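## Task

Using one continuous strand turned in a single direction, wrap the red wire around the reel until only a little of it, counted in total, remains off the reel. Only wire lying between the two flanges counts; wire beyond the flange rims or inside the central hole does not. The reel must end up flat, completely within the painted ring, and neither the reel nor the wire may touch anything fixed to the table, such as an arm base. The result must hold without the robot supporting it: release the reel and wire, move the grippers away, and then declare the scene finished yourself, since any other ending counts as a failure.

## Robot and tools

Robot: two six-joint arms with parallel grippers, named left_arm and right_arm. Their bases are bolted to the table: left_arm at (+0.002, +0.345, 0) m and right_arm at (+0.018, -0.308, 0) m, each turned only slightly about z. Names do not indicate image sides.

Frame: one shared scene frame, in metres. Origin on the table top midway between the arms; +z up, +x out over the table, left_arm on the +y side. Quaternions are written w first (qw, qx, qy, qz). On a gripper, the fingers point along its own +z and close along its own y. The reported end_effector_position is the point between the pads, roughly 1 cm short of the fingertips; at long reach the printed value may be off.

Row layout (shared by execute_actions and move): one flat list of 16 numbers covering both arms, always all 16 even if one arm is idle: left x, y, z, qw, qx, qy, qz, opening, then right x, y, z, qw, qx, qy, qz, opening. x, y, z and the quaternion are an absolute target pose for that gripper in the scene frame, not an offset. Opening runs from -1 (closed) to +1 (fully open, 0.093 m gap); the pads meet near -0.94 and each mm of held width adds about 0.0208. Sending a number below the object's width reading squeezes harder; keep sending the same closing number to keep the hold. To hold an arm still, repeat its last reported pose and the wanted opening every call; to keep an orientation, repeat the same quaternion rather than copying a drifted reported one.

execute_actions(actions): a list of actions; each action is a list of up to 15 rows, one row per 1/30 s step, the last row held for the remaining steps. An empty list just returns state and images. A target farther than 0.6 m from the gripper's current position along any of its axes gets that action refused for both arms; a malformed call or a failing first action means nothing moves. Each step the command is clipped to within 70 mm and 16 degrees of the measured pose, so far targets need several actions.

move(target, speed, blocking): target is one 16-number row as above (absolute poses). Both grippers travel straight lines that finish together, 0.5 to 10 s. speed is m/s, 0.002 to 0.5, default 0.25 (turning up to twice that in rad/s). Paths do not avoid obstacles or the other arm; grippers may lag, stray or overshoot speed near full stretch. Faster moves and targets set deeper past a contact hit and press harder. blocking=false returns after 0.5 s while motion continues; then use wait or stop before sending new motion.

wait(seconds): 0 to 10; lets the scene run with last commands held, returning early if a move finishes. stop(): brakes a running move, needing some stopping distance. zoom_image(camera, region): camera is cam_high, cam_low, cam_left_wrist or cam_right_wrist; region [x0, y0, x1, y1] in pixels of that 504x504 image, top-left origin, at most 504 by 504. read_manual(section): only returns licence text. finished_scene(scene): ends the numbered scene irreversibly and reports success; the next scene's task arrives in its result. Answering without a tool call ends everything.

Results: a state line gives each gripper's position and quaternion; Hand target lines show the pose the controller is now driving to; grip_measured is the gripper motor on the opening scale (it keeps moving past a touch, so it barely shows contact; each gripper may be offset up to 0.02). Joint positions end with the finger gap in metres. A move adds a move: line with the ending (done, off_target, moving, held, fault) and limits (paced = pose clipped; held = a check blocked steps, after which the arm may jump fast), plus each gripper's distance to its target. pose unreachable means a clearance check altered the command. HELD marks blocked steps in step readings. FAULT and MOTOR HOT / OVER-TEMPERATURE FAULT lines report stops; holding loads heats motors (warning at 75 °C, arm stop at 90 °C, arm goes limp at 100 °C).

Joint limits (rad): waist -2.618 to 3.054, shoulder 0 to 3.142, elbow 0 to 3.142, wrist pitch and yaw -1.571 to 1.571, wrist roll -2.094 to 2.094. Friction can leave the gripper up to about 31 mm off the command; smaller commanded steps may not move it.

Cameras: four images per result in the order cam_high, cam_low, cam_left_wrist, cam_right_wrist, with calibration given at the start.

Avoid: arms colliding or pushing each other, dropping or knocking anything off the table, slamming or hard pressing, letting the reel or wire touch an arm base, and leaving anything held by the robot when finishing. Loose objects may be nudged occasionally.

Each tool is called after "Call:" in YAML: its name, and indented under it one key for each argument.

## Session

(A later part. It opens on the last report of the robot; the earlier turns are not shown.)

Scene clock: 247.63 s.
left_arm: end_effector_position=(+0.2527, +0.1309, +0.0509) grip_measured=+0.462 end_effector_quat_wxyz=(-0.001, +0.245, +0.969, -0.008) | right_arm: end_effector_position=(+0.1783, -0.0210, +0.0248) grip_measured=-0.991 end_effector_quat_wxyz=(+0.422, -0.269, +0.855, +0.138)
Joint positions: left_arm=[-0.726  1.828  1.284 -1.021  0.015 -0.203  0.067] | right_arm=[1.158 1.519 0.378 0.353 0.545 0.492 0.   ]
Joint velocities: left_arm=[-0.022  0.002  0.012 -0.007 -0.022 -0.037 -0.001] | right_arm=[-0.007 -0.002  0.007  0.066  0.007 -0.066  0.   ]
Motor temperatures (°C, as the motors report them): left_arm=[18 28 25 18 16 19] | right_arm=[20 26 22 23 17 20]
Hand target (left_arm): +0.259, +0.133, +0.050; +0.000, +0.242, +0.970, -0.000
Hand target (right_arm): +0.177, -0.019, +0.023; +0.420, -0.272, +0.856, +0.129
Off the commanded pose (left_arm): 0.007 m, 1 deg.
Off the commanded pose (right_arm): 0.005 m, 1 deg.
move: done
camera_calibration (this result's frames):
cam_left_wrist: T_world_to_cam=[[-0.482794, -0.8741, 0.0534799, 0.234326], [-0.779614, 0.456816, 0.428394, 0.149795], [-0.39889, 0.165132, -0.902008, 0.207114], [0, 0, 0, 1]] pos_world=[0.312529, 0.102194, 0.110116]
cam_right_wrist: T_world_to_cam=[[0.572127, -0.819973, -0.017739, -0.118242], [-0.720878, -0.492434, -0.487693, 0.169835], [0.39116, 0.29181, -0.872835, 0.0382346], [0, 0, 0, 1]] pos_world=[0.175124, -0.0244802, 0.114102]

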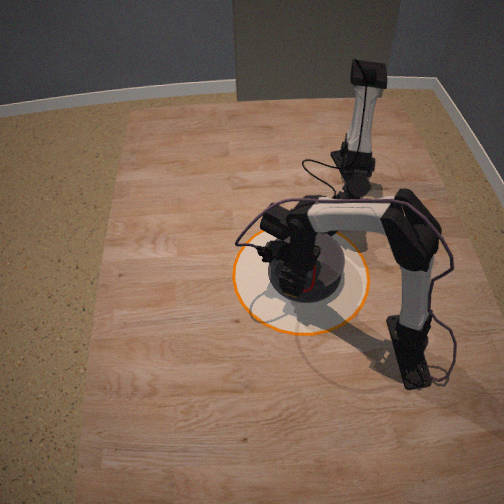

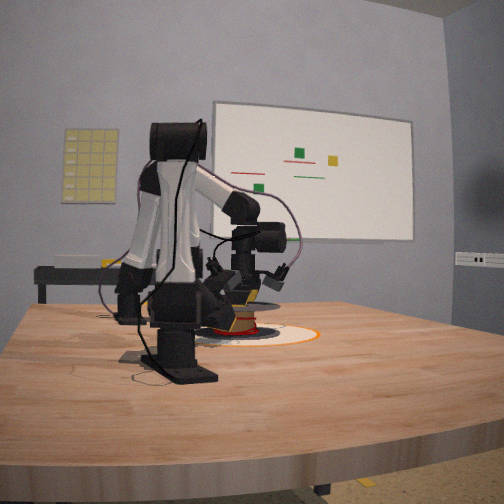

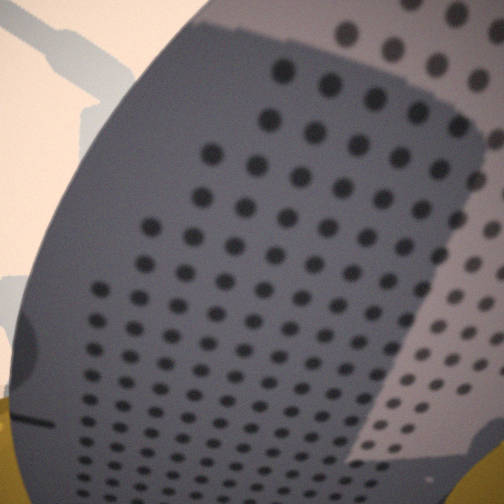

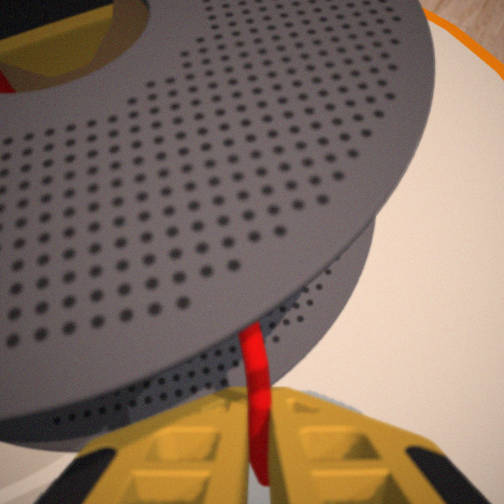

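Call:
execute_actions:
  actions:
    - [[0.2588,0.1331,0.05,0,0.242,0.970,0,0.3,0.177,-0.020,0.023,0.418,-0.271,0.858,0.132,-0.5]]
    - [[0.2588,0.1331,0.05,0,0.242,0.970,0,0.3,0.155,-0.036,0.04,0.418,-0.271,0.858,0.132,-0.5]]
    - [[0.2588,0.1331,0.05,0,0.242,0.970,0,0.3,0.15,-0.06,0.06,0.40,-0.366,0.822,0.178,-0.5]]

Scene clock: 250.80 s.
left_arm: end_effector_position=(+0.2527, +0.1311, +0.0509) grip_measured=+0.462 end_effector_quat_wxyz=(-0.001, +0.245, +0.969, -0.008) | right_arm: end_effector_position=(+0.1530, -0.0534, +0.0677) grip_measured=-0.503 end_effector_quat_wxyz=(+0.413, -0.350, +0.820, +0.185)
Joint positions: left_arm=[-0.726  1.828  1.284 -1.022  0.015 -0.203  0.067] | right_arm=[1.131 1.034 0.269 0.075 0.383 0.316 0.021]
Joint velocities: left_arm=[-0.012 -0.012 -0.012 -0.066  0.007  0.051  0.   ] | right_arm=[ 0.002 -0.002 -0.002 -0.095 -0.154 -0.11  -0.   ]
Motor temperatures (°C, as the motors report them): left_arm=[18 28 25 18 16 19] | right_arm=[20 26 22 23 18 20]
Hand target (left_arm): +0.259, +0.133, +0.050; +0.000, +0.242, +0.970, -0.000
Hand target (right_arm): +0.150, -0.059, +0.060; +0.400, -0.365, +0.822, +0.180
Off the commanded pose (left_arm): 0.007 m, 1 deg.
Off the commanded pose (right_arm): 0.011 m, 3 deg.
Step readings (end_effector_position; steps 1 to 15: 1st action; 16 to 30: 2nd action; 31 to 45: 3rd action):
0: left_arm (+0.2527, +0.1309, +0.0509) | right_arm (+0.1784, -0.0214, +0.0247)
1: left_arm (+0.2527, +0.1309, +0.0509) | right_arm (+0.1784, -0.0214, +0.0247)
2: left_arm (+0.2526, +0.1310, +0.0509) | right_arm (+0.1783, -0.0216, +0.0245)
4: left_arm (+0.2527, +0.1311, +0.0509) | right_arm (+0.1782, -0.0221, +0.0240)
8: left_arm (+0.2527, +0.1311, +0.0509) | right_arm (+0.1781, -0.0226, +0.0235)
15: left_arm (+0.2527, +0.1311, +0.0509) | right_arm (+0.1781, -0.0228, +0.0233)
16: left_arm (+0.2527, +0.1311, +0.0509) | right_arm (+0.1758, -0.0235, +0.0253)
17: left_arm (+0.2527, +0.1311, +0.0509) | right_arm (+0.1701, -0.0242, +0.0292)
19: left_arm (+0.2527, +0.1311, +0.0509) | right_arm (+0.1608, -0.0214, +0.0406)
23: left_arm (+0.2527, +0.1311, +0.0509) | right_arm (+0.1573, -0.0240, +0.0463)
30: left_arm (+0.2527, +0.1311, +0.0509) | right_arm (+0.1574, -0.0324, +0.0396)
31: left_arm (+0.2527, +0.1311, +0.0509) | right_arm (+0.1562, -0.0343, +0.0414)
32: left_arm (+0.2527, +0.1311, +0.0509) | right_arm (+0.1559, -0.0408, +0.0467)
34: left_arm (+0.2527, +0.1311, +0.0509) | right_arm (+0.1584, -0.0504, +0.0606)
38: left_arm (+0.2527, +0.1311, +0.0509) | right_arm (+0.1590, -0.0516, +0.0758)
45: end_effector_position above
camera_calibration (this result's frames):
cam_left_wrist: T_world_to_cam=[[-0.483123, -0.873945, 0.053032, 0.234493], [-0.779423, 0.456883, 0.428671, 0.149652], [-0.398864, 0.165766, -0.901903, 0.206988], [0, 0, 0, 1]] pos_world=[0.312491, 0.102249, 0.110096]
cam_right_wrist: T_world_to_cam=[[0.722851, -0.690618, -0.0230747, -0.145342], [-0.60452, -0.615853, -0.505252, 0.133337], [0.334726, 0.379171, -0.862663, 0.107583], [0, 0, 0, 1]] pos_world=[0.149655, -0.0590526, 0.156823]

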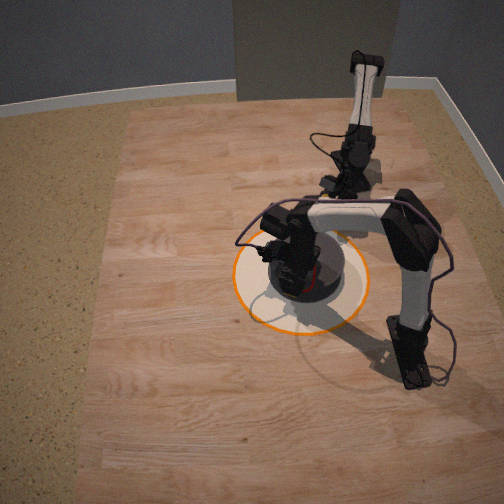

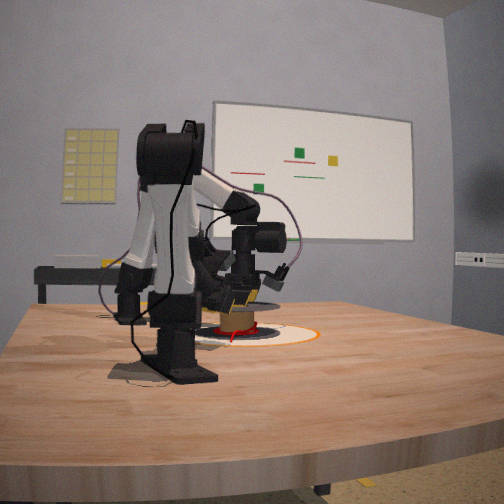

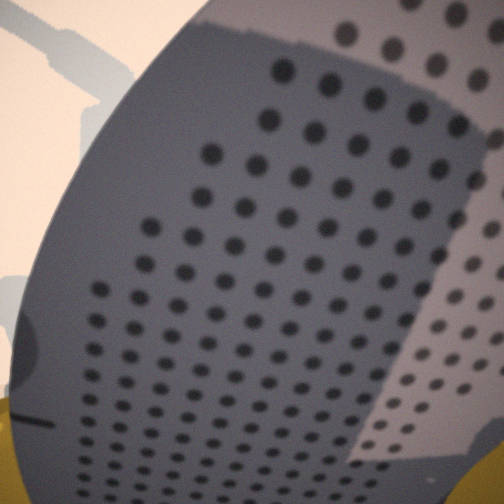

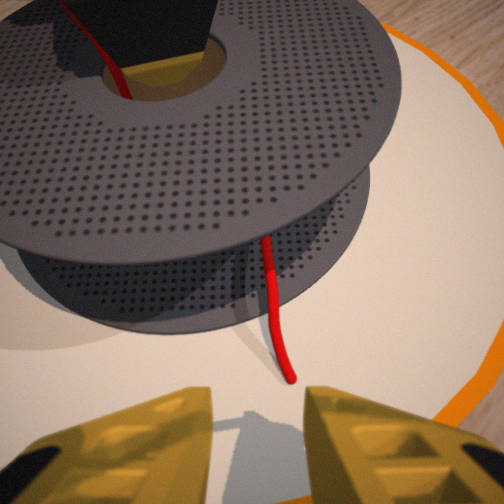

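Call:
execute_actions:
  actions:
    - [[0.2588,0.1331,0.05,0,0.242,0.970,0,0.3,0.185,-0.085,0.06,0.37,-0.50,0.74,0.25,-1]]
    - [[0.2588,0.1331,0.05,0,0.242,0.970,0,0.3,0.220,-0.080,0.04,0.340,-0.600,0.654,0.312,-1]]
    - [[0.2588,0.1331,0.05,0,0.242,0.970,0,0.3,0.224,-0.060,0.025,0.340,-0.600,0.654,0.312,-1]]

Scene clock: 259.57 s.
left_arm: end_effector_position=(+0.2527, +0.1311, +0.0509) grip_measured=+0.462 end_effector_quat_wxyz=(-0.001, +0.245, +0.969, -0.008) | right_arm: end_effector_position=(+0.2189, -0.0685, +0.0191) grip_measured=-0.999 end_effector_quat_wxyz=(+0.328, -0.594, +0.667, +0.307)
Joint positions: left_arm=[-0.726  1.828  1.284 -1.022  0.015 -0.203  0.067] | right_arm=[ 0.334  1.555  0.405  0.229 -0.725 -0.693  0.   ]
Joint velocities: left_arm=[ 0.017 -0.007 -0.012 -0.022 -0.066 -0.037 -0.   ] | right_arm=[-0.007 -0.012 -0.002 -0.081 -0.022 -0.066  0.   ]
Motor temperatures (°C, as the motors report them): left_arm=[18 28 26 18 16 19] | right_arm=[20 25 22 23 17 20]
Hand target (left_arm): +0.259, +0.133, +0.050; +0.000, +0.242, +0.970, -0.000
Hand target (right_arm): +0.223, -0.061, +0.025; +0.339, -0.600, +0.654, +0.311
Off the commanded pose (left_arm): 0.007 m, 1 deg.
Off the commanded pose (right_arm): 0.012 m, 2 deg.
Step readings (end_effector_position; steps 1 to 15: 1st action; 16 to 30: 2nd action; 31 to 45: 3rd action):
0: left_arm (+0.2527, +0.1311, +0.0509) | right_arm (+0.1501, -0.0536, +0.0648)
1: left_arm (+0.2527, +0.1311, +0.0509) | right_arm (+0.1543, -0.0560, +0.0644)
2: left_arm (+0.2527, +0.1311, +0.0509) | right_arm (+0.1699, -0.0676, +0.0654)
4: left_arm (+0.2527, +0.1311, +0.0509) | right_arm (+0.1948, -0.0900, +0.0664)
8: left_arm (+0.2527, +0.1311, +0.0509) | right_arm (+0.2005, -0.0964, +0.0646)
15: left_arm (+0.2527, +0.1311, +0.0509) | right_arm (+0.1930, -0.0937, +0.0605)
16: left_arm (+0.2527, +0.1311, +0.0509) | right_arm (+0.1942, -0.0936, +0.0567)
17: left_arm (+0.2527, +0.1311, +0.0509) | right_arm (+0.2016, -0.0962, +0.0499)
19: left_arm (+0.2527, +0.1311, +0.0509) | right_arm (+0.2128, -0.1009, +0.0342)
23: left_arm (+0.2527, +0.1311, +0.0509) | right_arm (+0.2198, -0.0976, +0.0264)
30: left_arm (+0.2527, +0.1311, +0.0509) | right_arm (+0.2230, -0.0845, +0.0378)
31: left_arm (+0.2527, +0.1311, +0.0509) | right_arm (+0.2226, -0.0816, +0.0366)
32: left_arm (+0.2527, +0.1311, +0.0509) | right_arm (+0.2220, -0.0770, +0.0328)
34: left_arm (+0.2527, +0.1311, +0.0509) | right_arm (+0.2183, -0.0715, +0.0230)
38: left_arm (+0.2527, +0.1311, +0.0509) | right_arm (+0.2158, -0.0702, +0.0165)
45: end_effector_position above
camera_calibration (this result's frames):
cam_left_wrist: T_world_to_cam=[[-0.483123, -0.873945, 0.053032, 0.234493], [-0.779423, 0.456883, 0.428671, 0.149652], [-0.398864, 0.165766, -0.901903, 0.206988], [0, 0, 0, 1]] pos_world=[0.312491, 0.102249, 0.110096]
cam_right_wrist: T_world_to_cam=[[0.993447, -0.11057, -0.028929, -0.223874], [-0.110204, -0.859637, -0.498878, 0.0143824], [0.0302926, 0.498797, -0.866189, 0.124227], [0, 0, 0, 1]] pos_world=[0.220229, -0.0743542, 0.108303]

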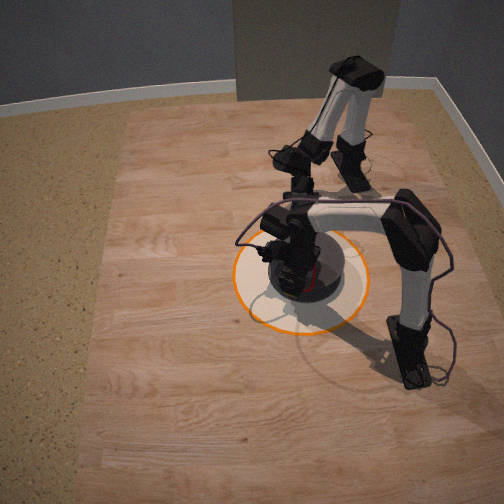

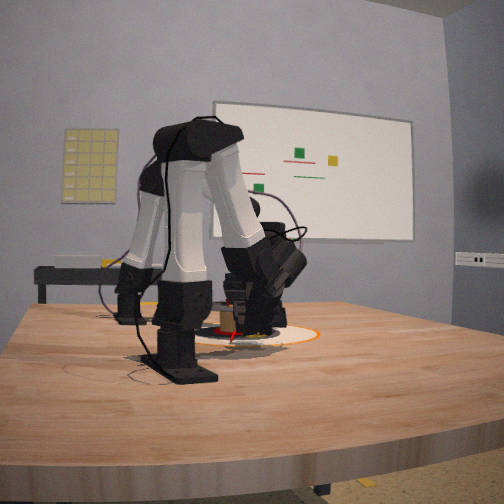

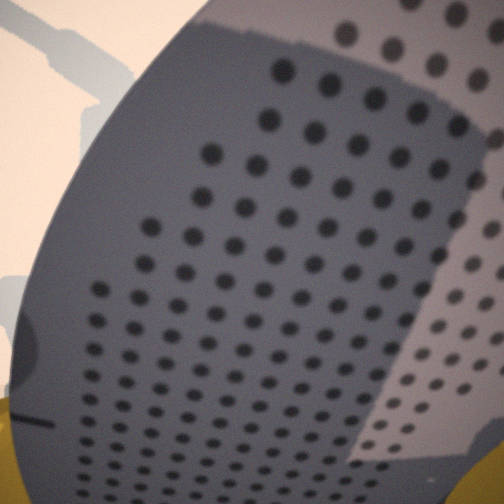

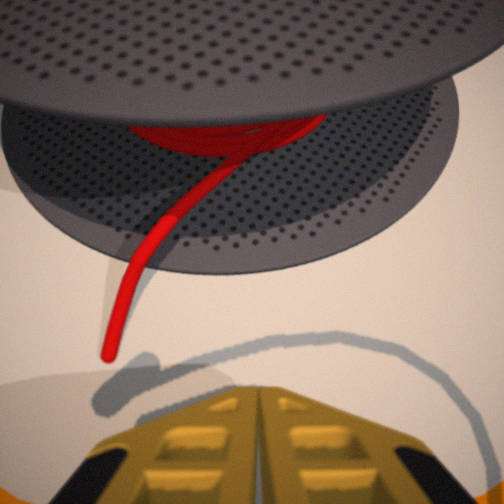

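Call:
execute_actions:
  actions: []

Scene clock: 261.40 s.
left_arm: end_effector_position=(+0.2527, +0.1311, +0.0509) grip_measured=+0.462 end_effector_quat_wxyz=(-0.001, +0.245, +0.969, -0.008) | right_arm: end_effector_position=(+0.2196, -0.0680, +0.0198) grip_measured=-0.999 end_effector_quat_wxyz=(+0.331, -0.594, +0.666, +0.307)
Joint positions: left_arm=[-0.726  1.828  1.284 -1.022  0.015 -0.203  0.067] | right_arm=[ 0.334  1.555  0.405  0.235 -0.725 -0.693  0.   ]
Joint velocities: left_arm=[ 0.012  0.002 -0.002 -0.051  0.022 -0.066 -0.   ] | right_arm=[-0.007  0.007  0.002 -0.081  0.037  0.066  0.   ]
Motor temperatures (°C, as the motors report them): left_arm=[18 28 26 18 16 19] | right_arm=[20 25 22 23 18 20]
Hand target (left_arm): +0.259, +0.133, +0.050; +0.000, +0.242, +0.970, -0.000
Hand target (right_arm): +0.223, -0.061, +0.025; +0.339, -0.600, +0.654, +0.311
Off the commanded pose (left_arm): 0.007 m, 1 deg.
Off the commanded pose (right_arm): 0.011 m, 2 deg.
camera_calibration (this result's frames):
cam_left_wrist: T_world_to_cam=[[-0.483123, -0.873945, 0.053032, 0.234493], [-0.779423, 0.456883, 0.428671, 0.149652], [-0.398864, 0.165766, -0.901903, 0.206988], [0, 0, 0, 1]] pos_world=[0.312491, 0.102249, 0.110096]
cam_right_wrist: T_world_to_cam=[[0.993572, -0.110501, -0.0245801, -0.224655], [-0.10787, -0.858337, -0.501618, 0.0147726], [0.0343311, 0.501045, -0.86474, 0.123798], [0, 0, 0, 1]] pos_world=[0.220554, -0.0741732, 0.108941]

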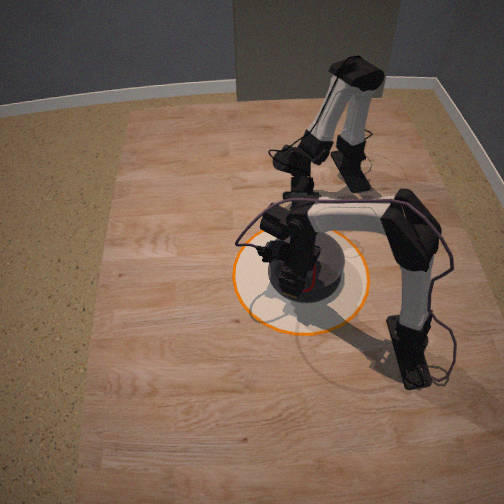

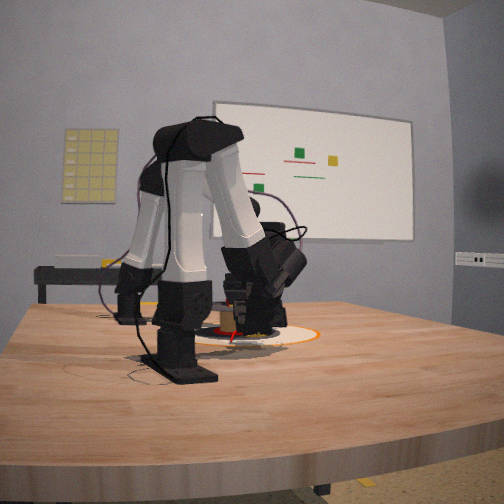

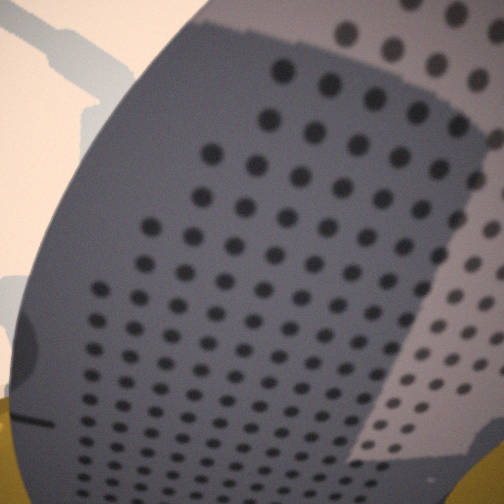

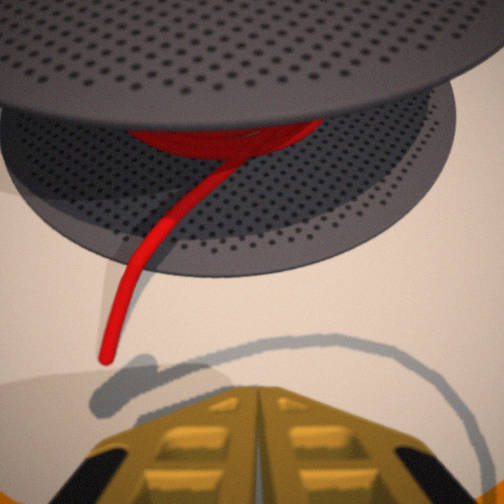

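Call:
move:
  target: [0.2588,0.1331,0.05,0,0.242,0.970,0,0.3,0.228,-0.026,0.02,0.340,-0.600,0.654,0.312,-1]
  speed: 0.06

Scene clock: 263.07 s.
left_arm: end_effector_position=(+0.2527, +0.1311, +0.0509) grip_measured=+0.462 end_effector_quat_wxyz=(-0.001, +0.245, +0.969, -0.008) | right_arm: end_effector_position=(+0.2223, -0.0331, +0.0172) grip_measured=-0.999 end_effector_quat_wxyz=(+0.332, -0.600, +0.657, +0.314)
Joint positions: left_arm=[-0.726  1.828  1.284 -1.022  0.015 -0.203  0.067] | right_arm=[ 0.446  1.659  0.464  0.352 -0.675 -0.595  0.   ]
Joint velocities: left_arm=[ 0.007  0.002  0.002  0.037 -0.095  0.007  0.   ] | right_arm=[-0.012  0.002 -0.002 -0.051  0.022 -0.022  0.   ]
Motor temperatures (°C, as the motors report them): left_arm=[18 28 26 18 16 19] | right_arm=[20 25 22 23 18 20]
Hand target (left_arm): +0.259, +0.133, +0.050; +0.000, +0.242, +0.970, -0.000
Hand target (right_arm): +0.228, -0.027, +0.019; +0.339, -0.601, +0.654, +0.310
Off the commanded pose (left_arm): 0.007 m, 1 deg.
Off the commanded pose (right_arm): 0.010 m, 1 deg.
move: done
camera_calibration (this result's frames):
cam_left_wrist: T_world_to_cam=[[-0.483123, -0.873945, 0.053032, 0.234493], [-0.779423, 0.456883, 0.428671, 0.149652], [-0.398864, 0.165766, -0.901903, 0.206988], [0, 0, 0, 1]] pos_world=[0.312491, 0.102249, 0.110096]
cam_right_wrist: T_world_to_cam=[[0.995844, -0.0881115, -0.0230603, -0.223312], [-0.0874376, -0.853999, -0.512875, 0.039565], [0.0254967, 0.51276, -0.858153, 0.106219], [0, 0, 0, 1]] pos_world=[0.223135, -0.0403529, 0.106295]

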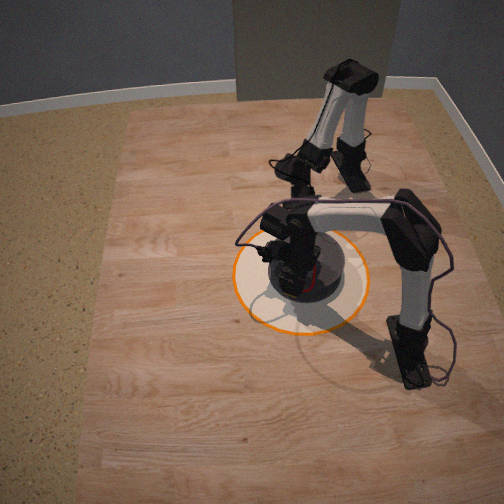

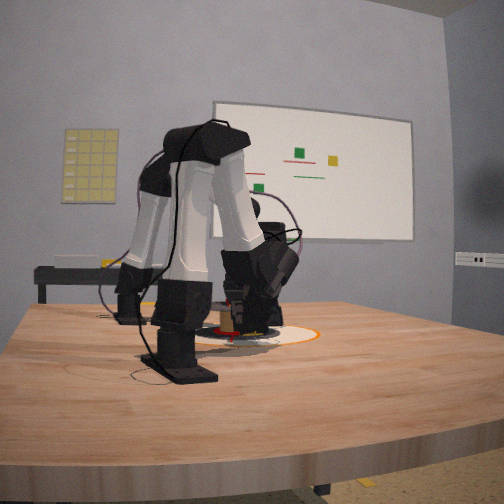

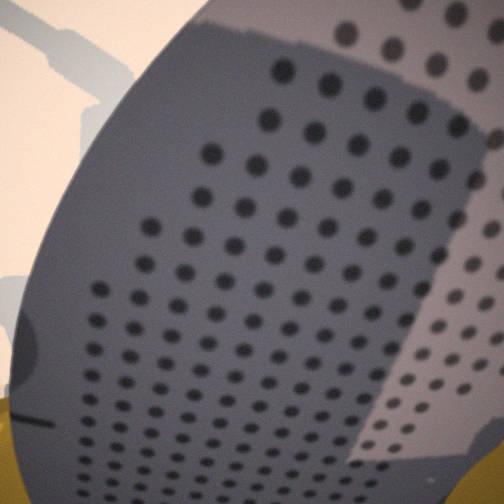

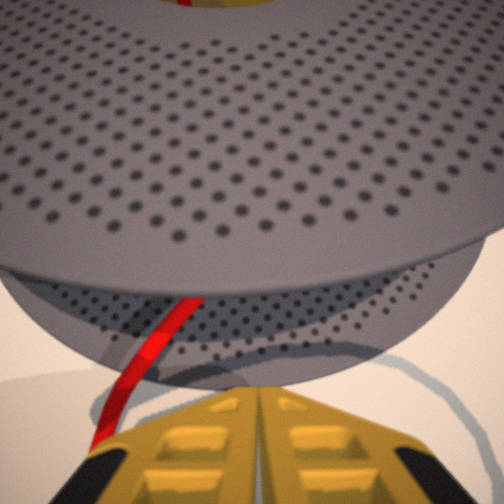

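Call:
move:
  target: [0.2588,0.1331,0.05,0,0.242,0.970,0,0.3,0.229,-0.014,0.021,0.340,-0.600,0.654,0.312,-1]
  speed: 0.05

Call:
move:
  target: [0.2237,0.1384,0.05,0,-0.026,1,0,0.3,0.229,-0.014,0.021,0.340,-0.600,0.654,0.312,-1]
  speed: 0.06

Scene clock: 288.57 s.
left_arm: end_effector_position=(+0.2527, +0.1311, +0.0509) grip_measured=+0.462 end_effector_quat_wxyz=(-0.001, +0.245, +0.969, -0.008) | right_arm: end_effector_position=(+0.2237, -0.0206, +0.0191) grip_measured=-0.999 end_effector_quat_wxyz=(+0.333, -0.600, +0.656, +0.315)
Joint positions: left_arm=[-0.726  1.828  1.284 -1.022  0.015 -0.203  0.067] | right_arm=[ 0.483  1.681  0.492  0.371 -0.653 -0.558  0.   ]
Joint velocities: left_arm=[ 0.002 -0.012 -0.002 -0.037  0.022  0.037 -0.001] | right_arm=[-0.007  0.007  0.012 -0.037  0.022 -0.051  0.   ]
Motor temperatures (°C, as the motors report them): left_arm=[18 28 27 18 16 19] | right_arm=[20 25 23 24 17 20]
Hand target (left_arm): +0.259, +0.133, +0.050; +0.000, +0.242, +0.970, -0.000
Hand target (right_arm): +0.229, -0.014, +0.021; +0.340, -0.600, +0.654, +0.311
Off the commanded pose (left_arm): 0.007 m, 1 deg.
Off the commanded pose (right_arm): 0.009 m, 1 deg.
move: done
camera_calibration (this result's frames):
cam_left_wrist: T_world_to_cam=[[-0.483123, -0.873945, 0.053032, 0.234493], [-0.779423, 0.456883, 0.428671, 0.149652], [-0.398864, 0.165766, -0.901903, 0.206988], [0, 0, 0, 1]] pos_world=[0.312491, 0.102249, 0.110096]
cam_right_wrist: T_world_to_cam=[[0.995893, -0.0875458, -0.0230639, -0.223536], [-0.0868749, -0.852438, -0.515561, 0.0513157], [0.0254746, 0.515447, -0.856543, 0.101415], [0, 0, 0, 1]] pos_world=[0.224493, -0.0281001, 0.108167]

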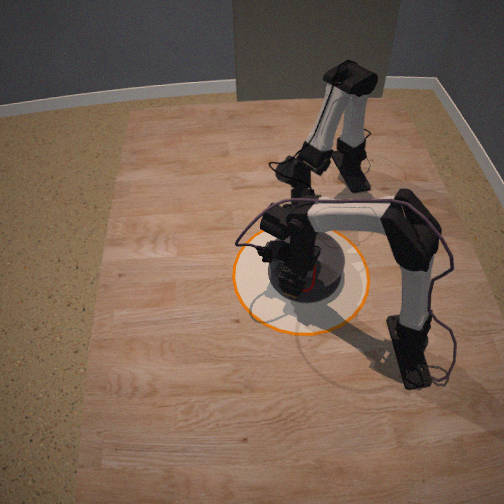

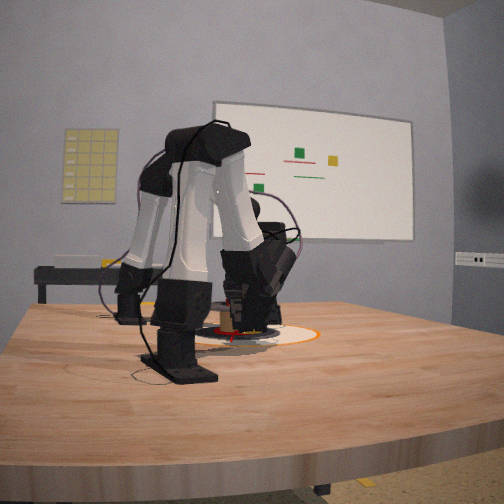

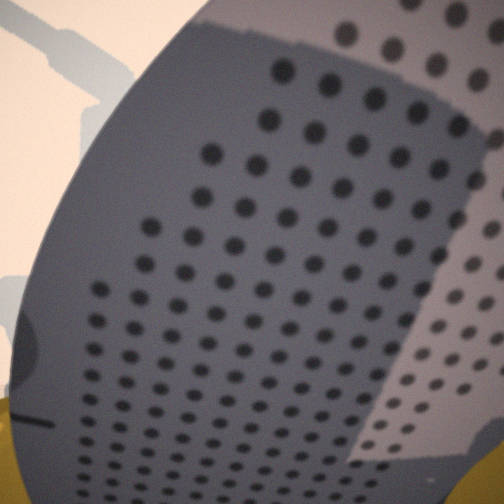

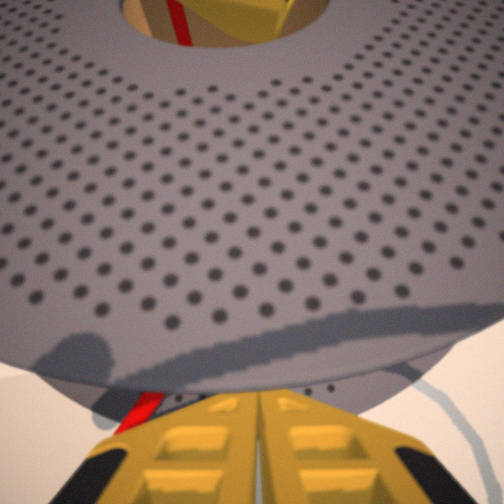

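Scene clock: 293.40 s.
left_arm: end_effector_position=(+0.2254, +0.1337, +0.0490) grip_measured=+0.462 end_effector_quat_wxyz=(-0.009, -0.018, +1.000, -0.009) | right_arm: end_effector_position=(+0.2240, -0.0205, +0.0193) grip_measured=-0.999 end_effector_quat_wxyz=(+0.333, -0.599, +0.657, +0.315)
Joint positions: left_arm=[-0.771  1.756  1.186 -1.002  0.026 -0.778  0.067] | right_arm=[ 0.483  1.681  0.492  0.373 -0.651 -0.555  0.   ]
Joint velocities: left_arm=[ 0.017 -0.027  0.002 -0.051  0.022 -0.037 -0.   ] | right_arm=[-0.017 -0.002 -0.002  0.007  0.037 -0.007  0.   ]
Motor temperatures (°C, as the motors report them): left_arm=[18 28 26 19 16 19] | right_arm=[20 25 23 24 17 20]
Hand target (left_arm): +0.224, +0.139, +0.050; -0.000, -0.026, +1.000, -0.000
Hand target (right_arm): +0.229, -0.014, +0.021; +0.340, -0.600, +0.654, +0.312
Off the commanded pose (left_arm): 0.005 m, 2 deg.
Off the commanded pose (right_arm): 0.008 m, 1 deg.
move: done
camera_calibration (this result's frames):
cam_left_wrist: T_world_to_cam=[[0.0269787, -0.998121, 0.0550183, 0.125253], [-0.894455, 0.000471512, 0.447158, 0.214088], [-0.446344, -0.0612751, -0.892761, 0.234573], [0, 0, 0, 1]] pos_world=[0.292813, 0.139291, 0.106795]
cam_right_wrist: T_world_to_cam=[[0.995656, -0.0900714, -0.0235821, -0.223896], [-0.0892868, -0.851859, -0.516105, 0.0520965], [0.0263977, 0.515969, -0.8562, 0.101308], [0, 0, 0, 1]] pos_world=[0.2249, -0.0280593, 0.108347]

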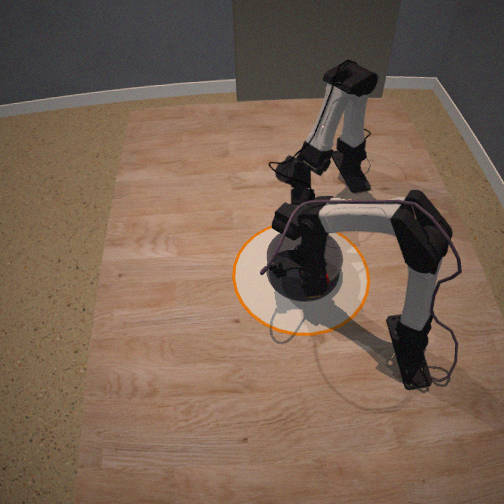

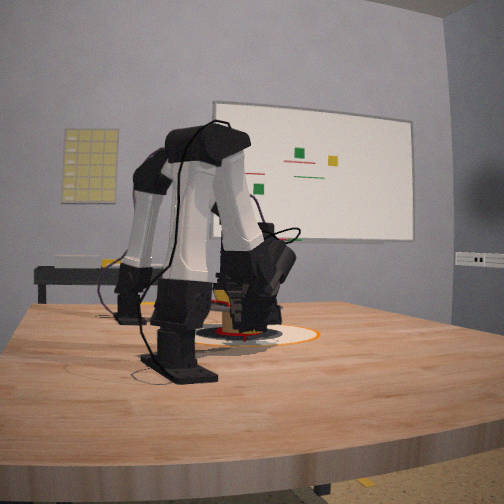

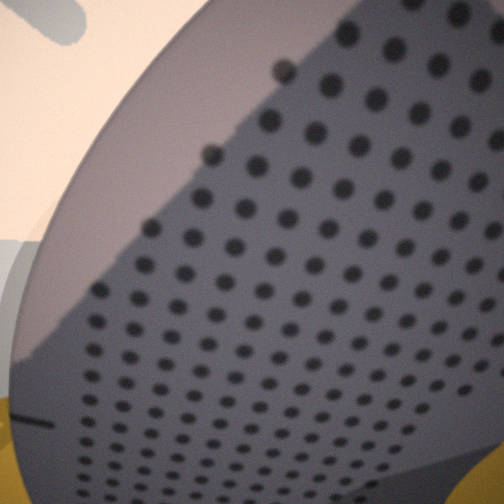

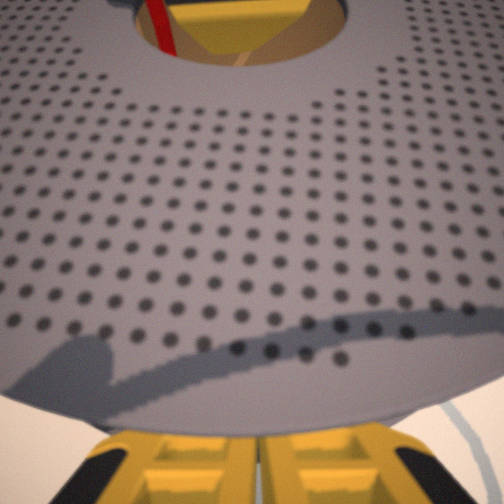

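Call:
move:
  target: [0.1924,0.1303,0.05,0,-0.284,0.959,0,0.3,0.229,-0.014,0.021,0.340,-0.600,0.654,0.312,-1]
  speed: 0.06

Call:
move:
  target: [0.173,0.1124,0.05,0,-0.462,0.887,0,0.3,0.229,-0.014,0.021,0.340,-0.600,0.654,0.312,-1]
  speed: 0.06

Call:
move:
  target: [0.173,0.1124,0.05,0,-0.462,0.887,0,0.3,0.222,-0.075,0.035,0.340,-0.600,0.654,0.312,-1]
  speed: 0.08

Scene clock: 298.67 s.
left_arm: end_effector_position=(+0.1956, +0.1234, +0.0486) grip_measured=+0.462 end_effector_quat_wxyz=(-0.010, -0.278, +0.960, -0.010) | right_arm: end_effector_position=(+0.2240, -0.0205, +0.0193) grip_measured=-0.999 end_effector_quat_wxyz=(+0.333, -0.598, +0.657, +0.315)
Joint positions: left_arm=[-0.865  1.699  1.118 -0.98   0.026 -1.401  0.067] | right_arm=[ 0.483  1.681  0.492  0.373 -0.651 -0.555  0.   ]
Joint velocities: left_arm=[ 0.002 -0.007  0.002  0.007 -0.051 -0.022  0.   ] | right_arm=[ 0.022 -0.012  0.002  0.066 -0.022 -0.051  0.   ]
Motor temperatures (°C, as the motors report them): left_arm=[18 29 26 18 16 19] | right_arm=[20 25 23 25 18 20]
Hand target (left_arm): +0.192, +0.131, +0.050; -0.000, -0.284, +0.959, +0.001
Hand target (right_arm): +0.229, -0.014, +0.021; +0.340, -0.600, +0.654, +0.312
Off the commanded pose (left_arm): 0.008 m, 2 deg.
Off the commanded pose (right_arm): 0.008 m, 1 deg.
move: done
camera_calibration (this result's frames):
cam_left_wrist: T_world_to_cam=[[0.52662, -0.848539, 0.0514988, -0.000209866], [-0.76985, -0.450337, 0.452247, 0.218593], [-0.360558, -0.277809, -0.890404, 0.230145], [0, 0, 0, 1]] pos_world=[0.251375, 0.162199, 0.106074]
cam_right_wrist: T_world_to_cam=[[0.995629, -0.090291, -0.0238928, -0.223888], [-0.0896351, -0.851827, -0.516097, 0.0521751], [0.0262464, 0.515983, -0.856197, 0.101342], [0, 0, 0, 1]] pos_world=[0.224926, -0.0280616, 0.108347]

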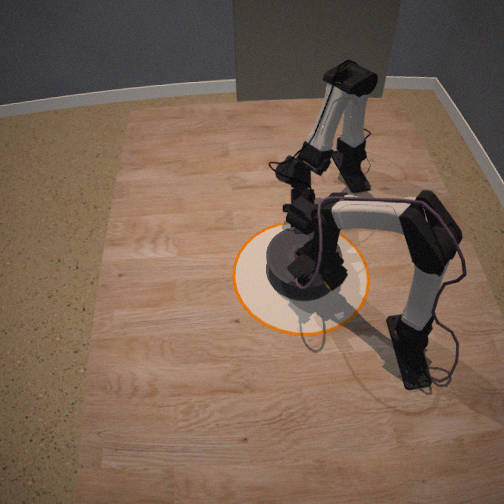

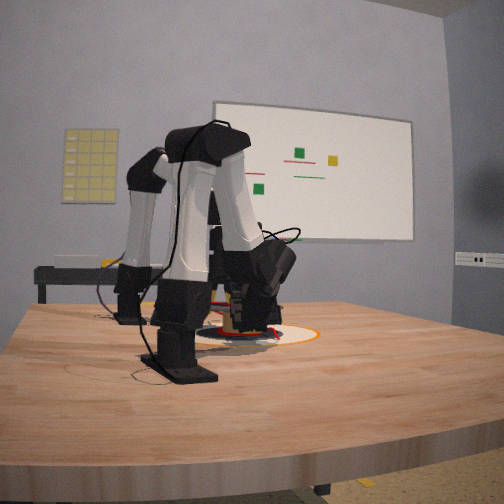

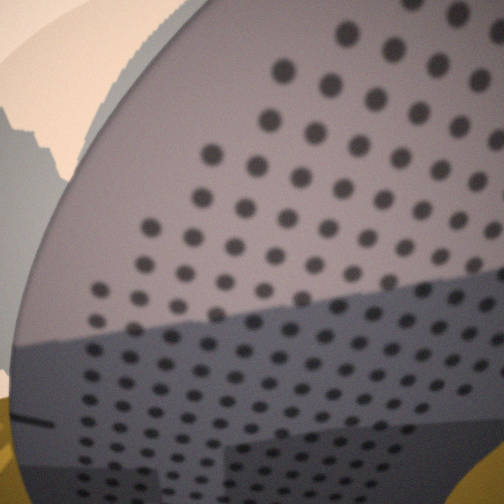

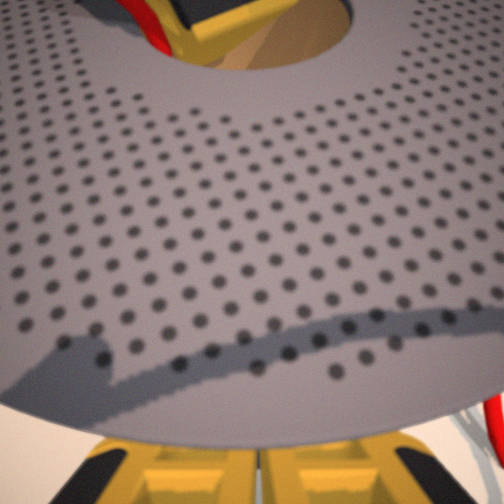

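Scene clock: 302.30 s.
left_arm: end_effector_position=(+0.1758, +0.1056, +0.0486) grip_measured=+0.462 end_effector_quat_wxyz=(-0.009, -0.455, +0.890, -0.010) | right_arm: end_effector_position=(+0.2240, -0.0205, +0.0193) grip_measured=-0.999 end_effector_quat_wxyz=(+0.333, -0.598, +0.657, +0.315)
Joint positions: left_arm=[-0.958  1.699  1.118 -0.974  0.021 -1.877  0.067] | right_arm=[ 0.483  1.681  0.492  0.373 -0.651 -0.555  0.   ]
Joint velocities: left_arm=[-0.002 -0.007  0.007  0.051  0.037 -0.051  0.001] | right_arm=[ 0.007 -0.007 -0.002  0.007  0.037  0.051  0.   ]
Motor temperatures (°C, as the motors report them): left_arm=[18 29 26 18 16 19] | right_arm=[20 25 23 25 18 20]
Hand target (left_arm): +0.173, +0.113, +0.050; -0.000, -0.462, +0.887, +0.000
Hand target (right_arm): +0.229, -0.014, +0.021; +0.340, -0.600, +0.654, +0.312
Off the commanded pose (left_arm): 0.007 m, 2 deg.
Off the commanded pose (right_arm): 0.008 m, 1 deg.
move: done
camera_calibration (this result's frames):
cam_left_wrist: T_world_to_cam=[[0.805491, -0.590773, 0.0465933, -0.0808806], [-0.544186, -0.706258, 0.452836, 0.182644], [-0.234617, -0.390111, -0.890375, 0.207769], [0, 0, 0, 1]] pos_world=[0.213287, 0.162265, 0.106053]
cam_right_wrist: T_world_to_cam=[[0.995629, -0.090291, -0.0238928, -0.223888], [-0.0896351, -0.851827, -0.516097, 0.0521751], [0.0262464, 0.515983, -0.856197, 0.101342], [0, 0, 0, 1]] pos_world=[0.224926, -0.0280616, 0.108347]

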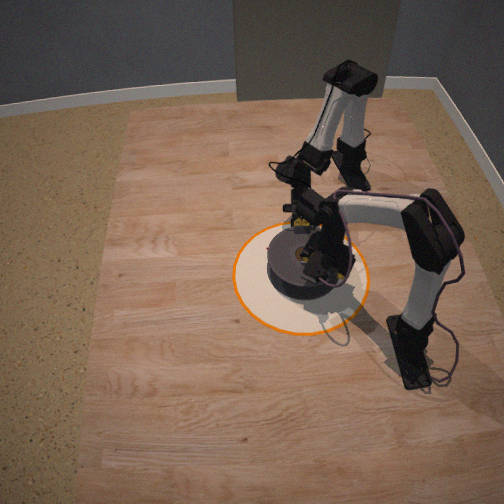

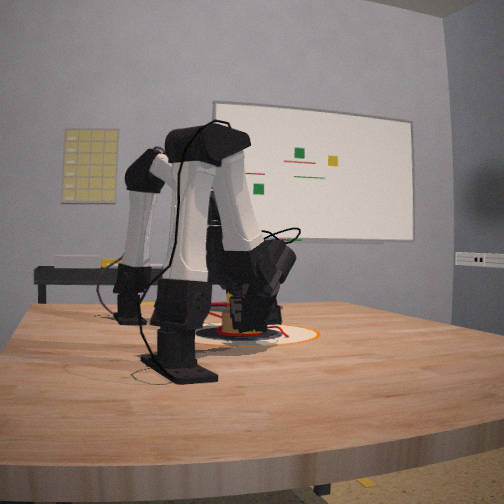

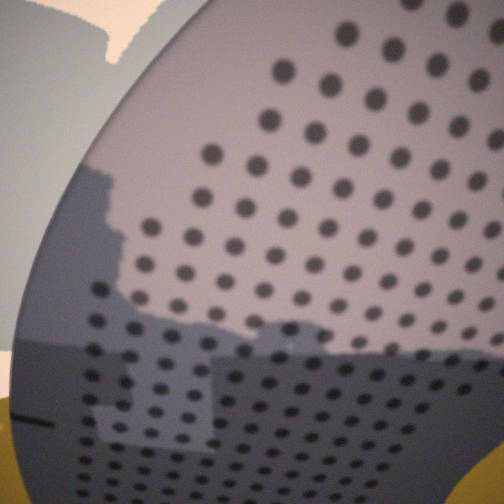

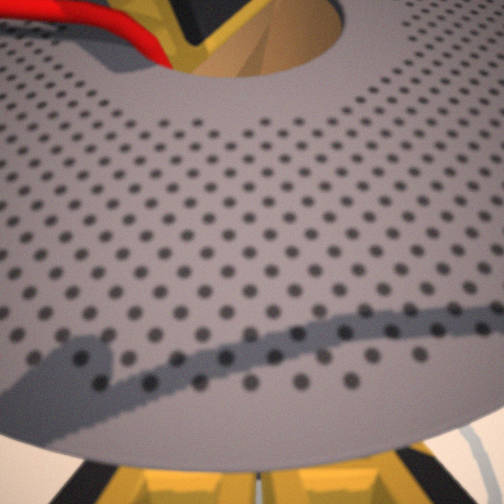

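Scene clock: 303.63 s.
left_arm: end_effector_position=(+0.1759, +0.1055, +0.0486) grip_measured=+0.462 end_effector_quat_wxyz=(-0.009, -0.458, +0.889, -0.010) | right_arm: end_effector_position=(+0.2276, -0.0690, +0.0373) grip_measured=-0.999 end_effector_quat_wxyz=(+0.346, -0.600, +0.651, +0.310)
Joint positions: left_arm=[-0.958  1.699  1.118 -0.973  0.021 -1.882  0.067] | right_arm=[ 0.302  1.511  0.444  0.16  -0.764 -0.737  0.   ]
Joint velocities: left_arm=[ 0.002  0.012 -0.002 -0.051  0.007 -0.007 -0.   ] | right_arm=[-0.007  0.002 -0.007 -0.007 -0.022 -0.007  0.   ]
Motor temperatures (°C, as the motors report them): left_arm=[18 29 26 18 16 19] | right_arm=[20 25 23 25 18 20]
Hand target (left_arm): +0.173, +0.112, +0.050; -0.000, -0.462, +0.887, -0.000
Hand target (right_arm): +0.222, -0.074, +0.036; -0.341, +0.598, -0.653, -0.315
Off the commanded pose (left_arm): 0.008 m, 2 deg.
Off the commanded pose (right_arm): 0.009 m, 1 deg.
move: done
camera_calibration (this result's frames):
cam_left_wrist: T_world_to_cam=[[0.808619, -0.586437, 0.0471882, -0.0820936], [-0.540553, -0.708894, 0.45307, 0.182225], [-0.232246, -0.391868, -0.890225, 0.207501], [0, 0, 0, 1]] pos_world=[0.213076, 0.162349, 0.106036]
cam_right_wrist: T_world_to_cam=[[0.995708, -0.0925421, 0.0015002, -0.232496], [-0.0778104, -0.845759, -0.527862, 0.0186536], [0.0501182, 0.525479, -0.849329, 0.136704], [0, 0, 0, 1]] pos_world=[0.226098, -0.0775742, 0.126302]

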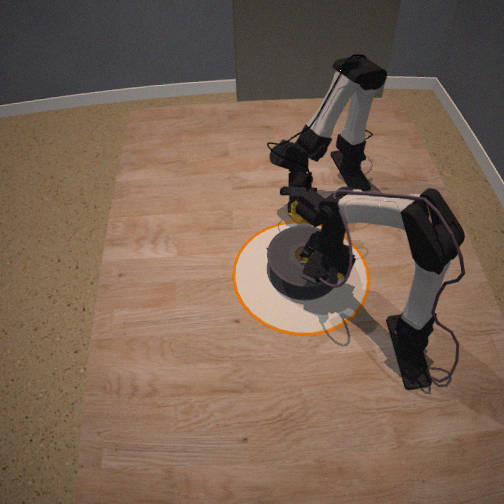

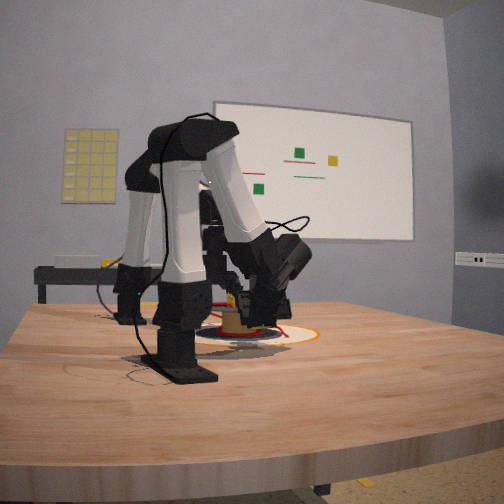

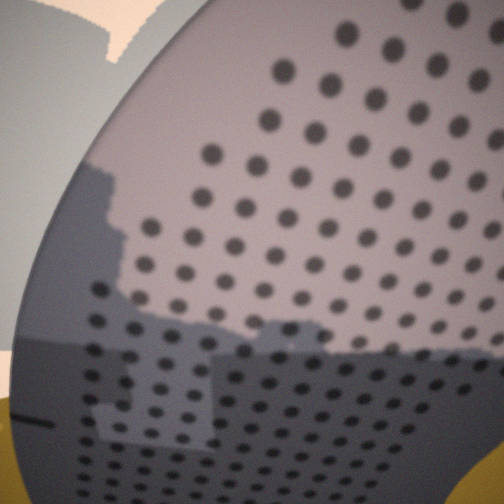

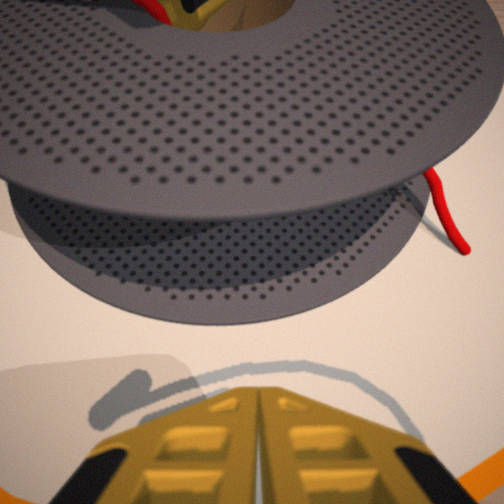

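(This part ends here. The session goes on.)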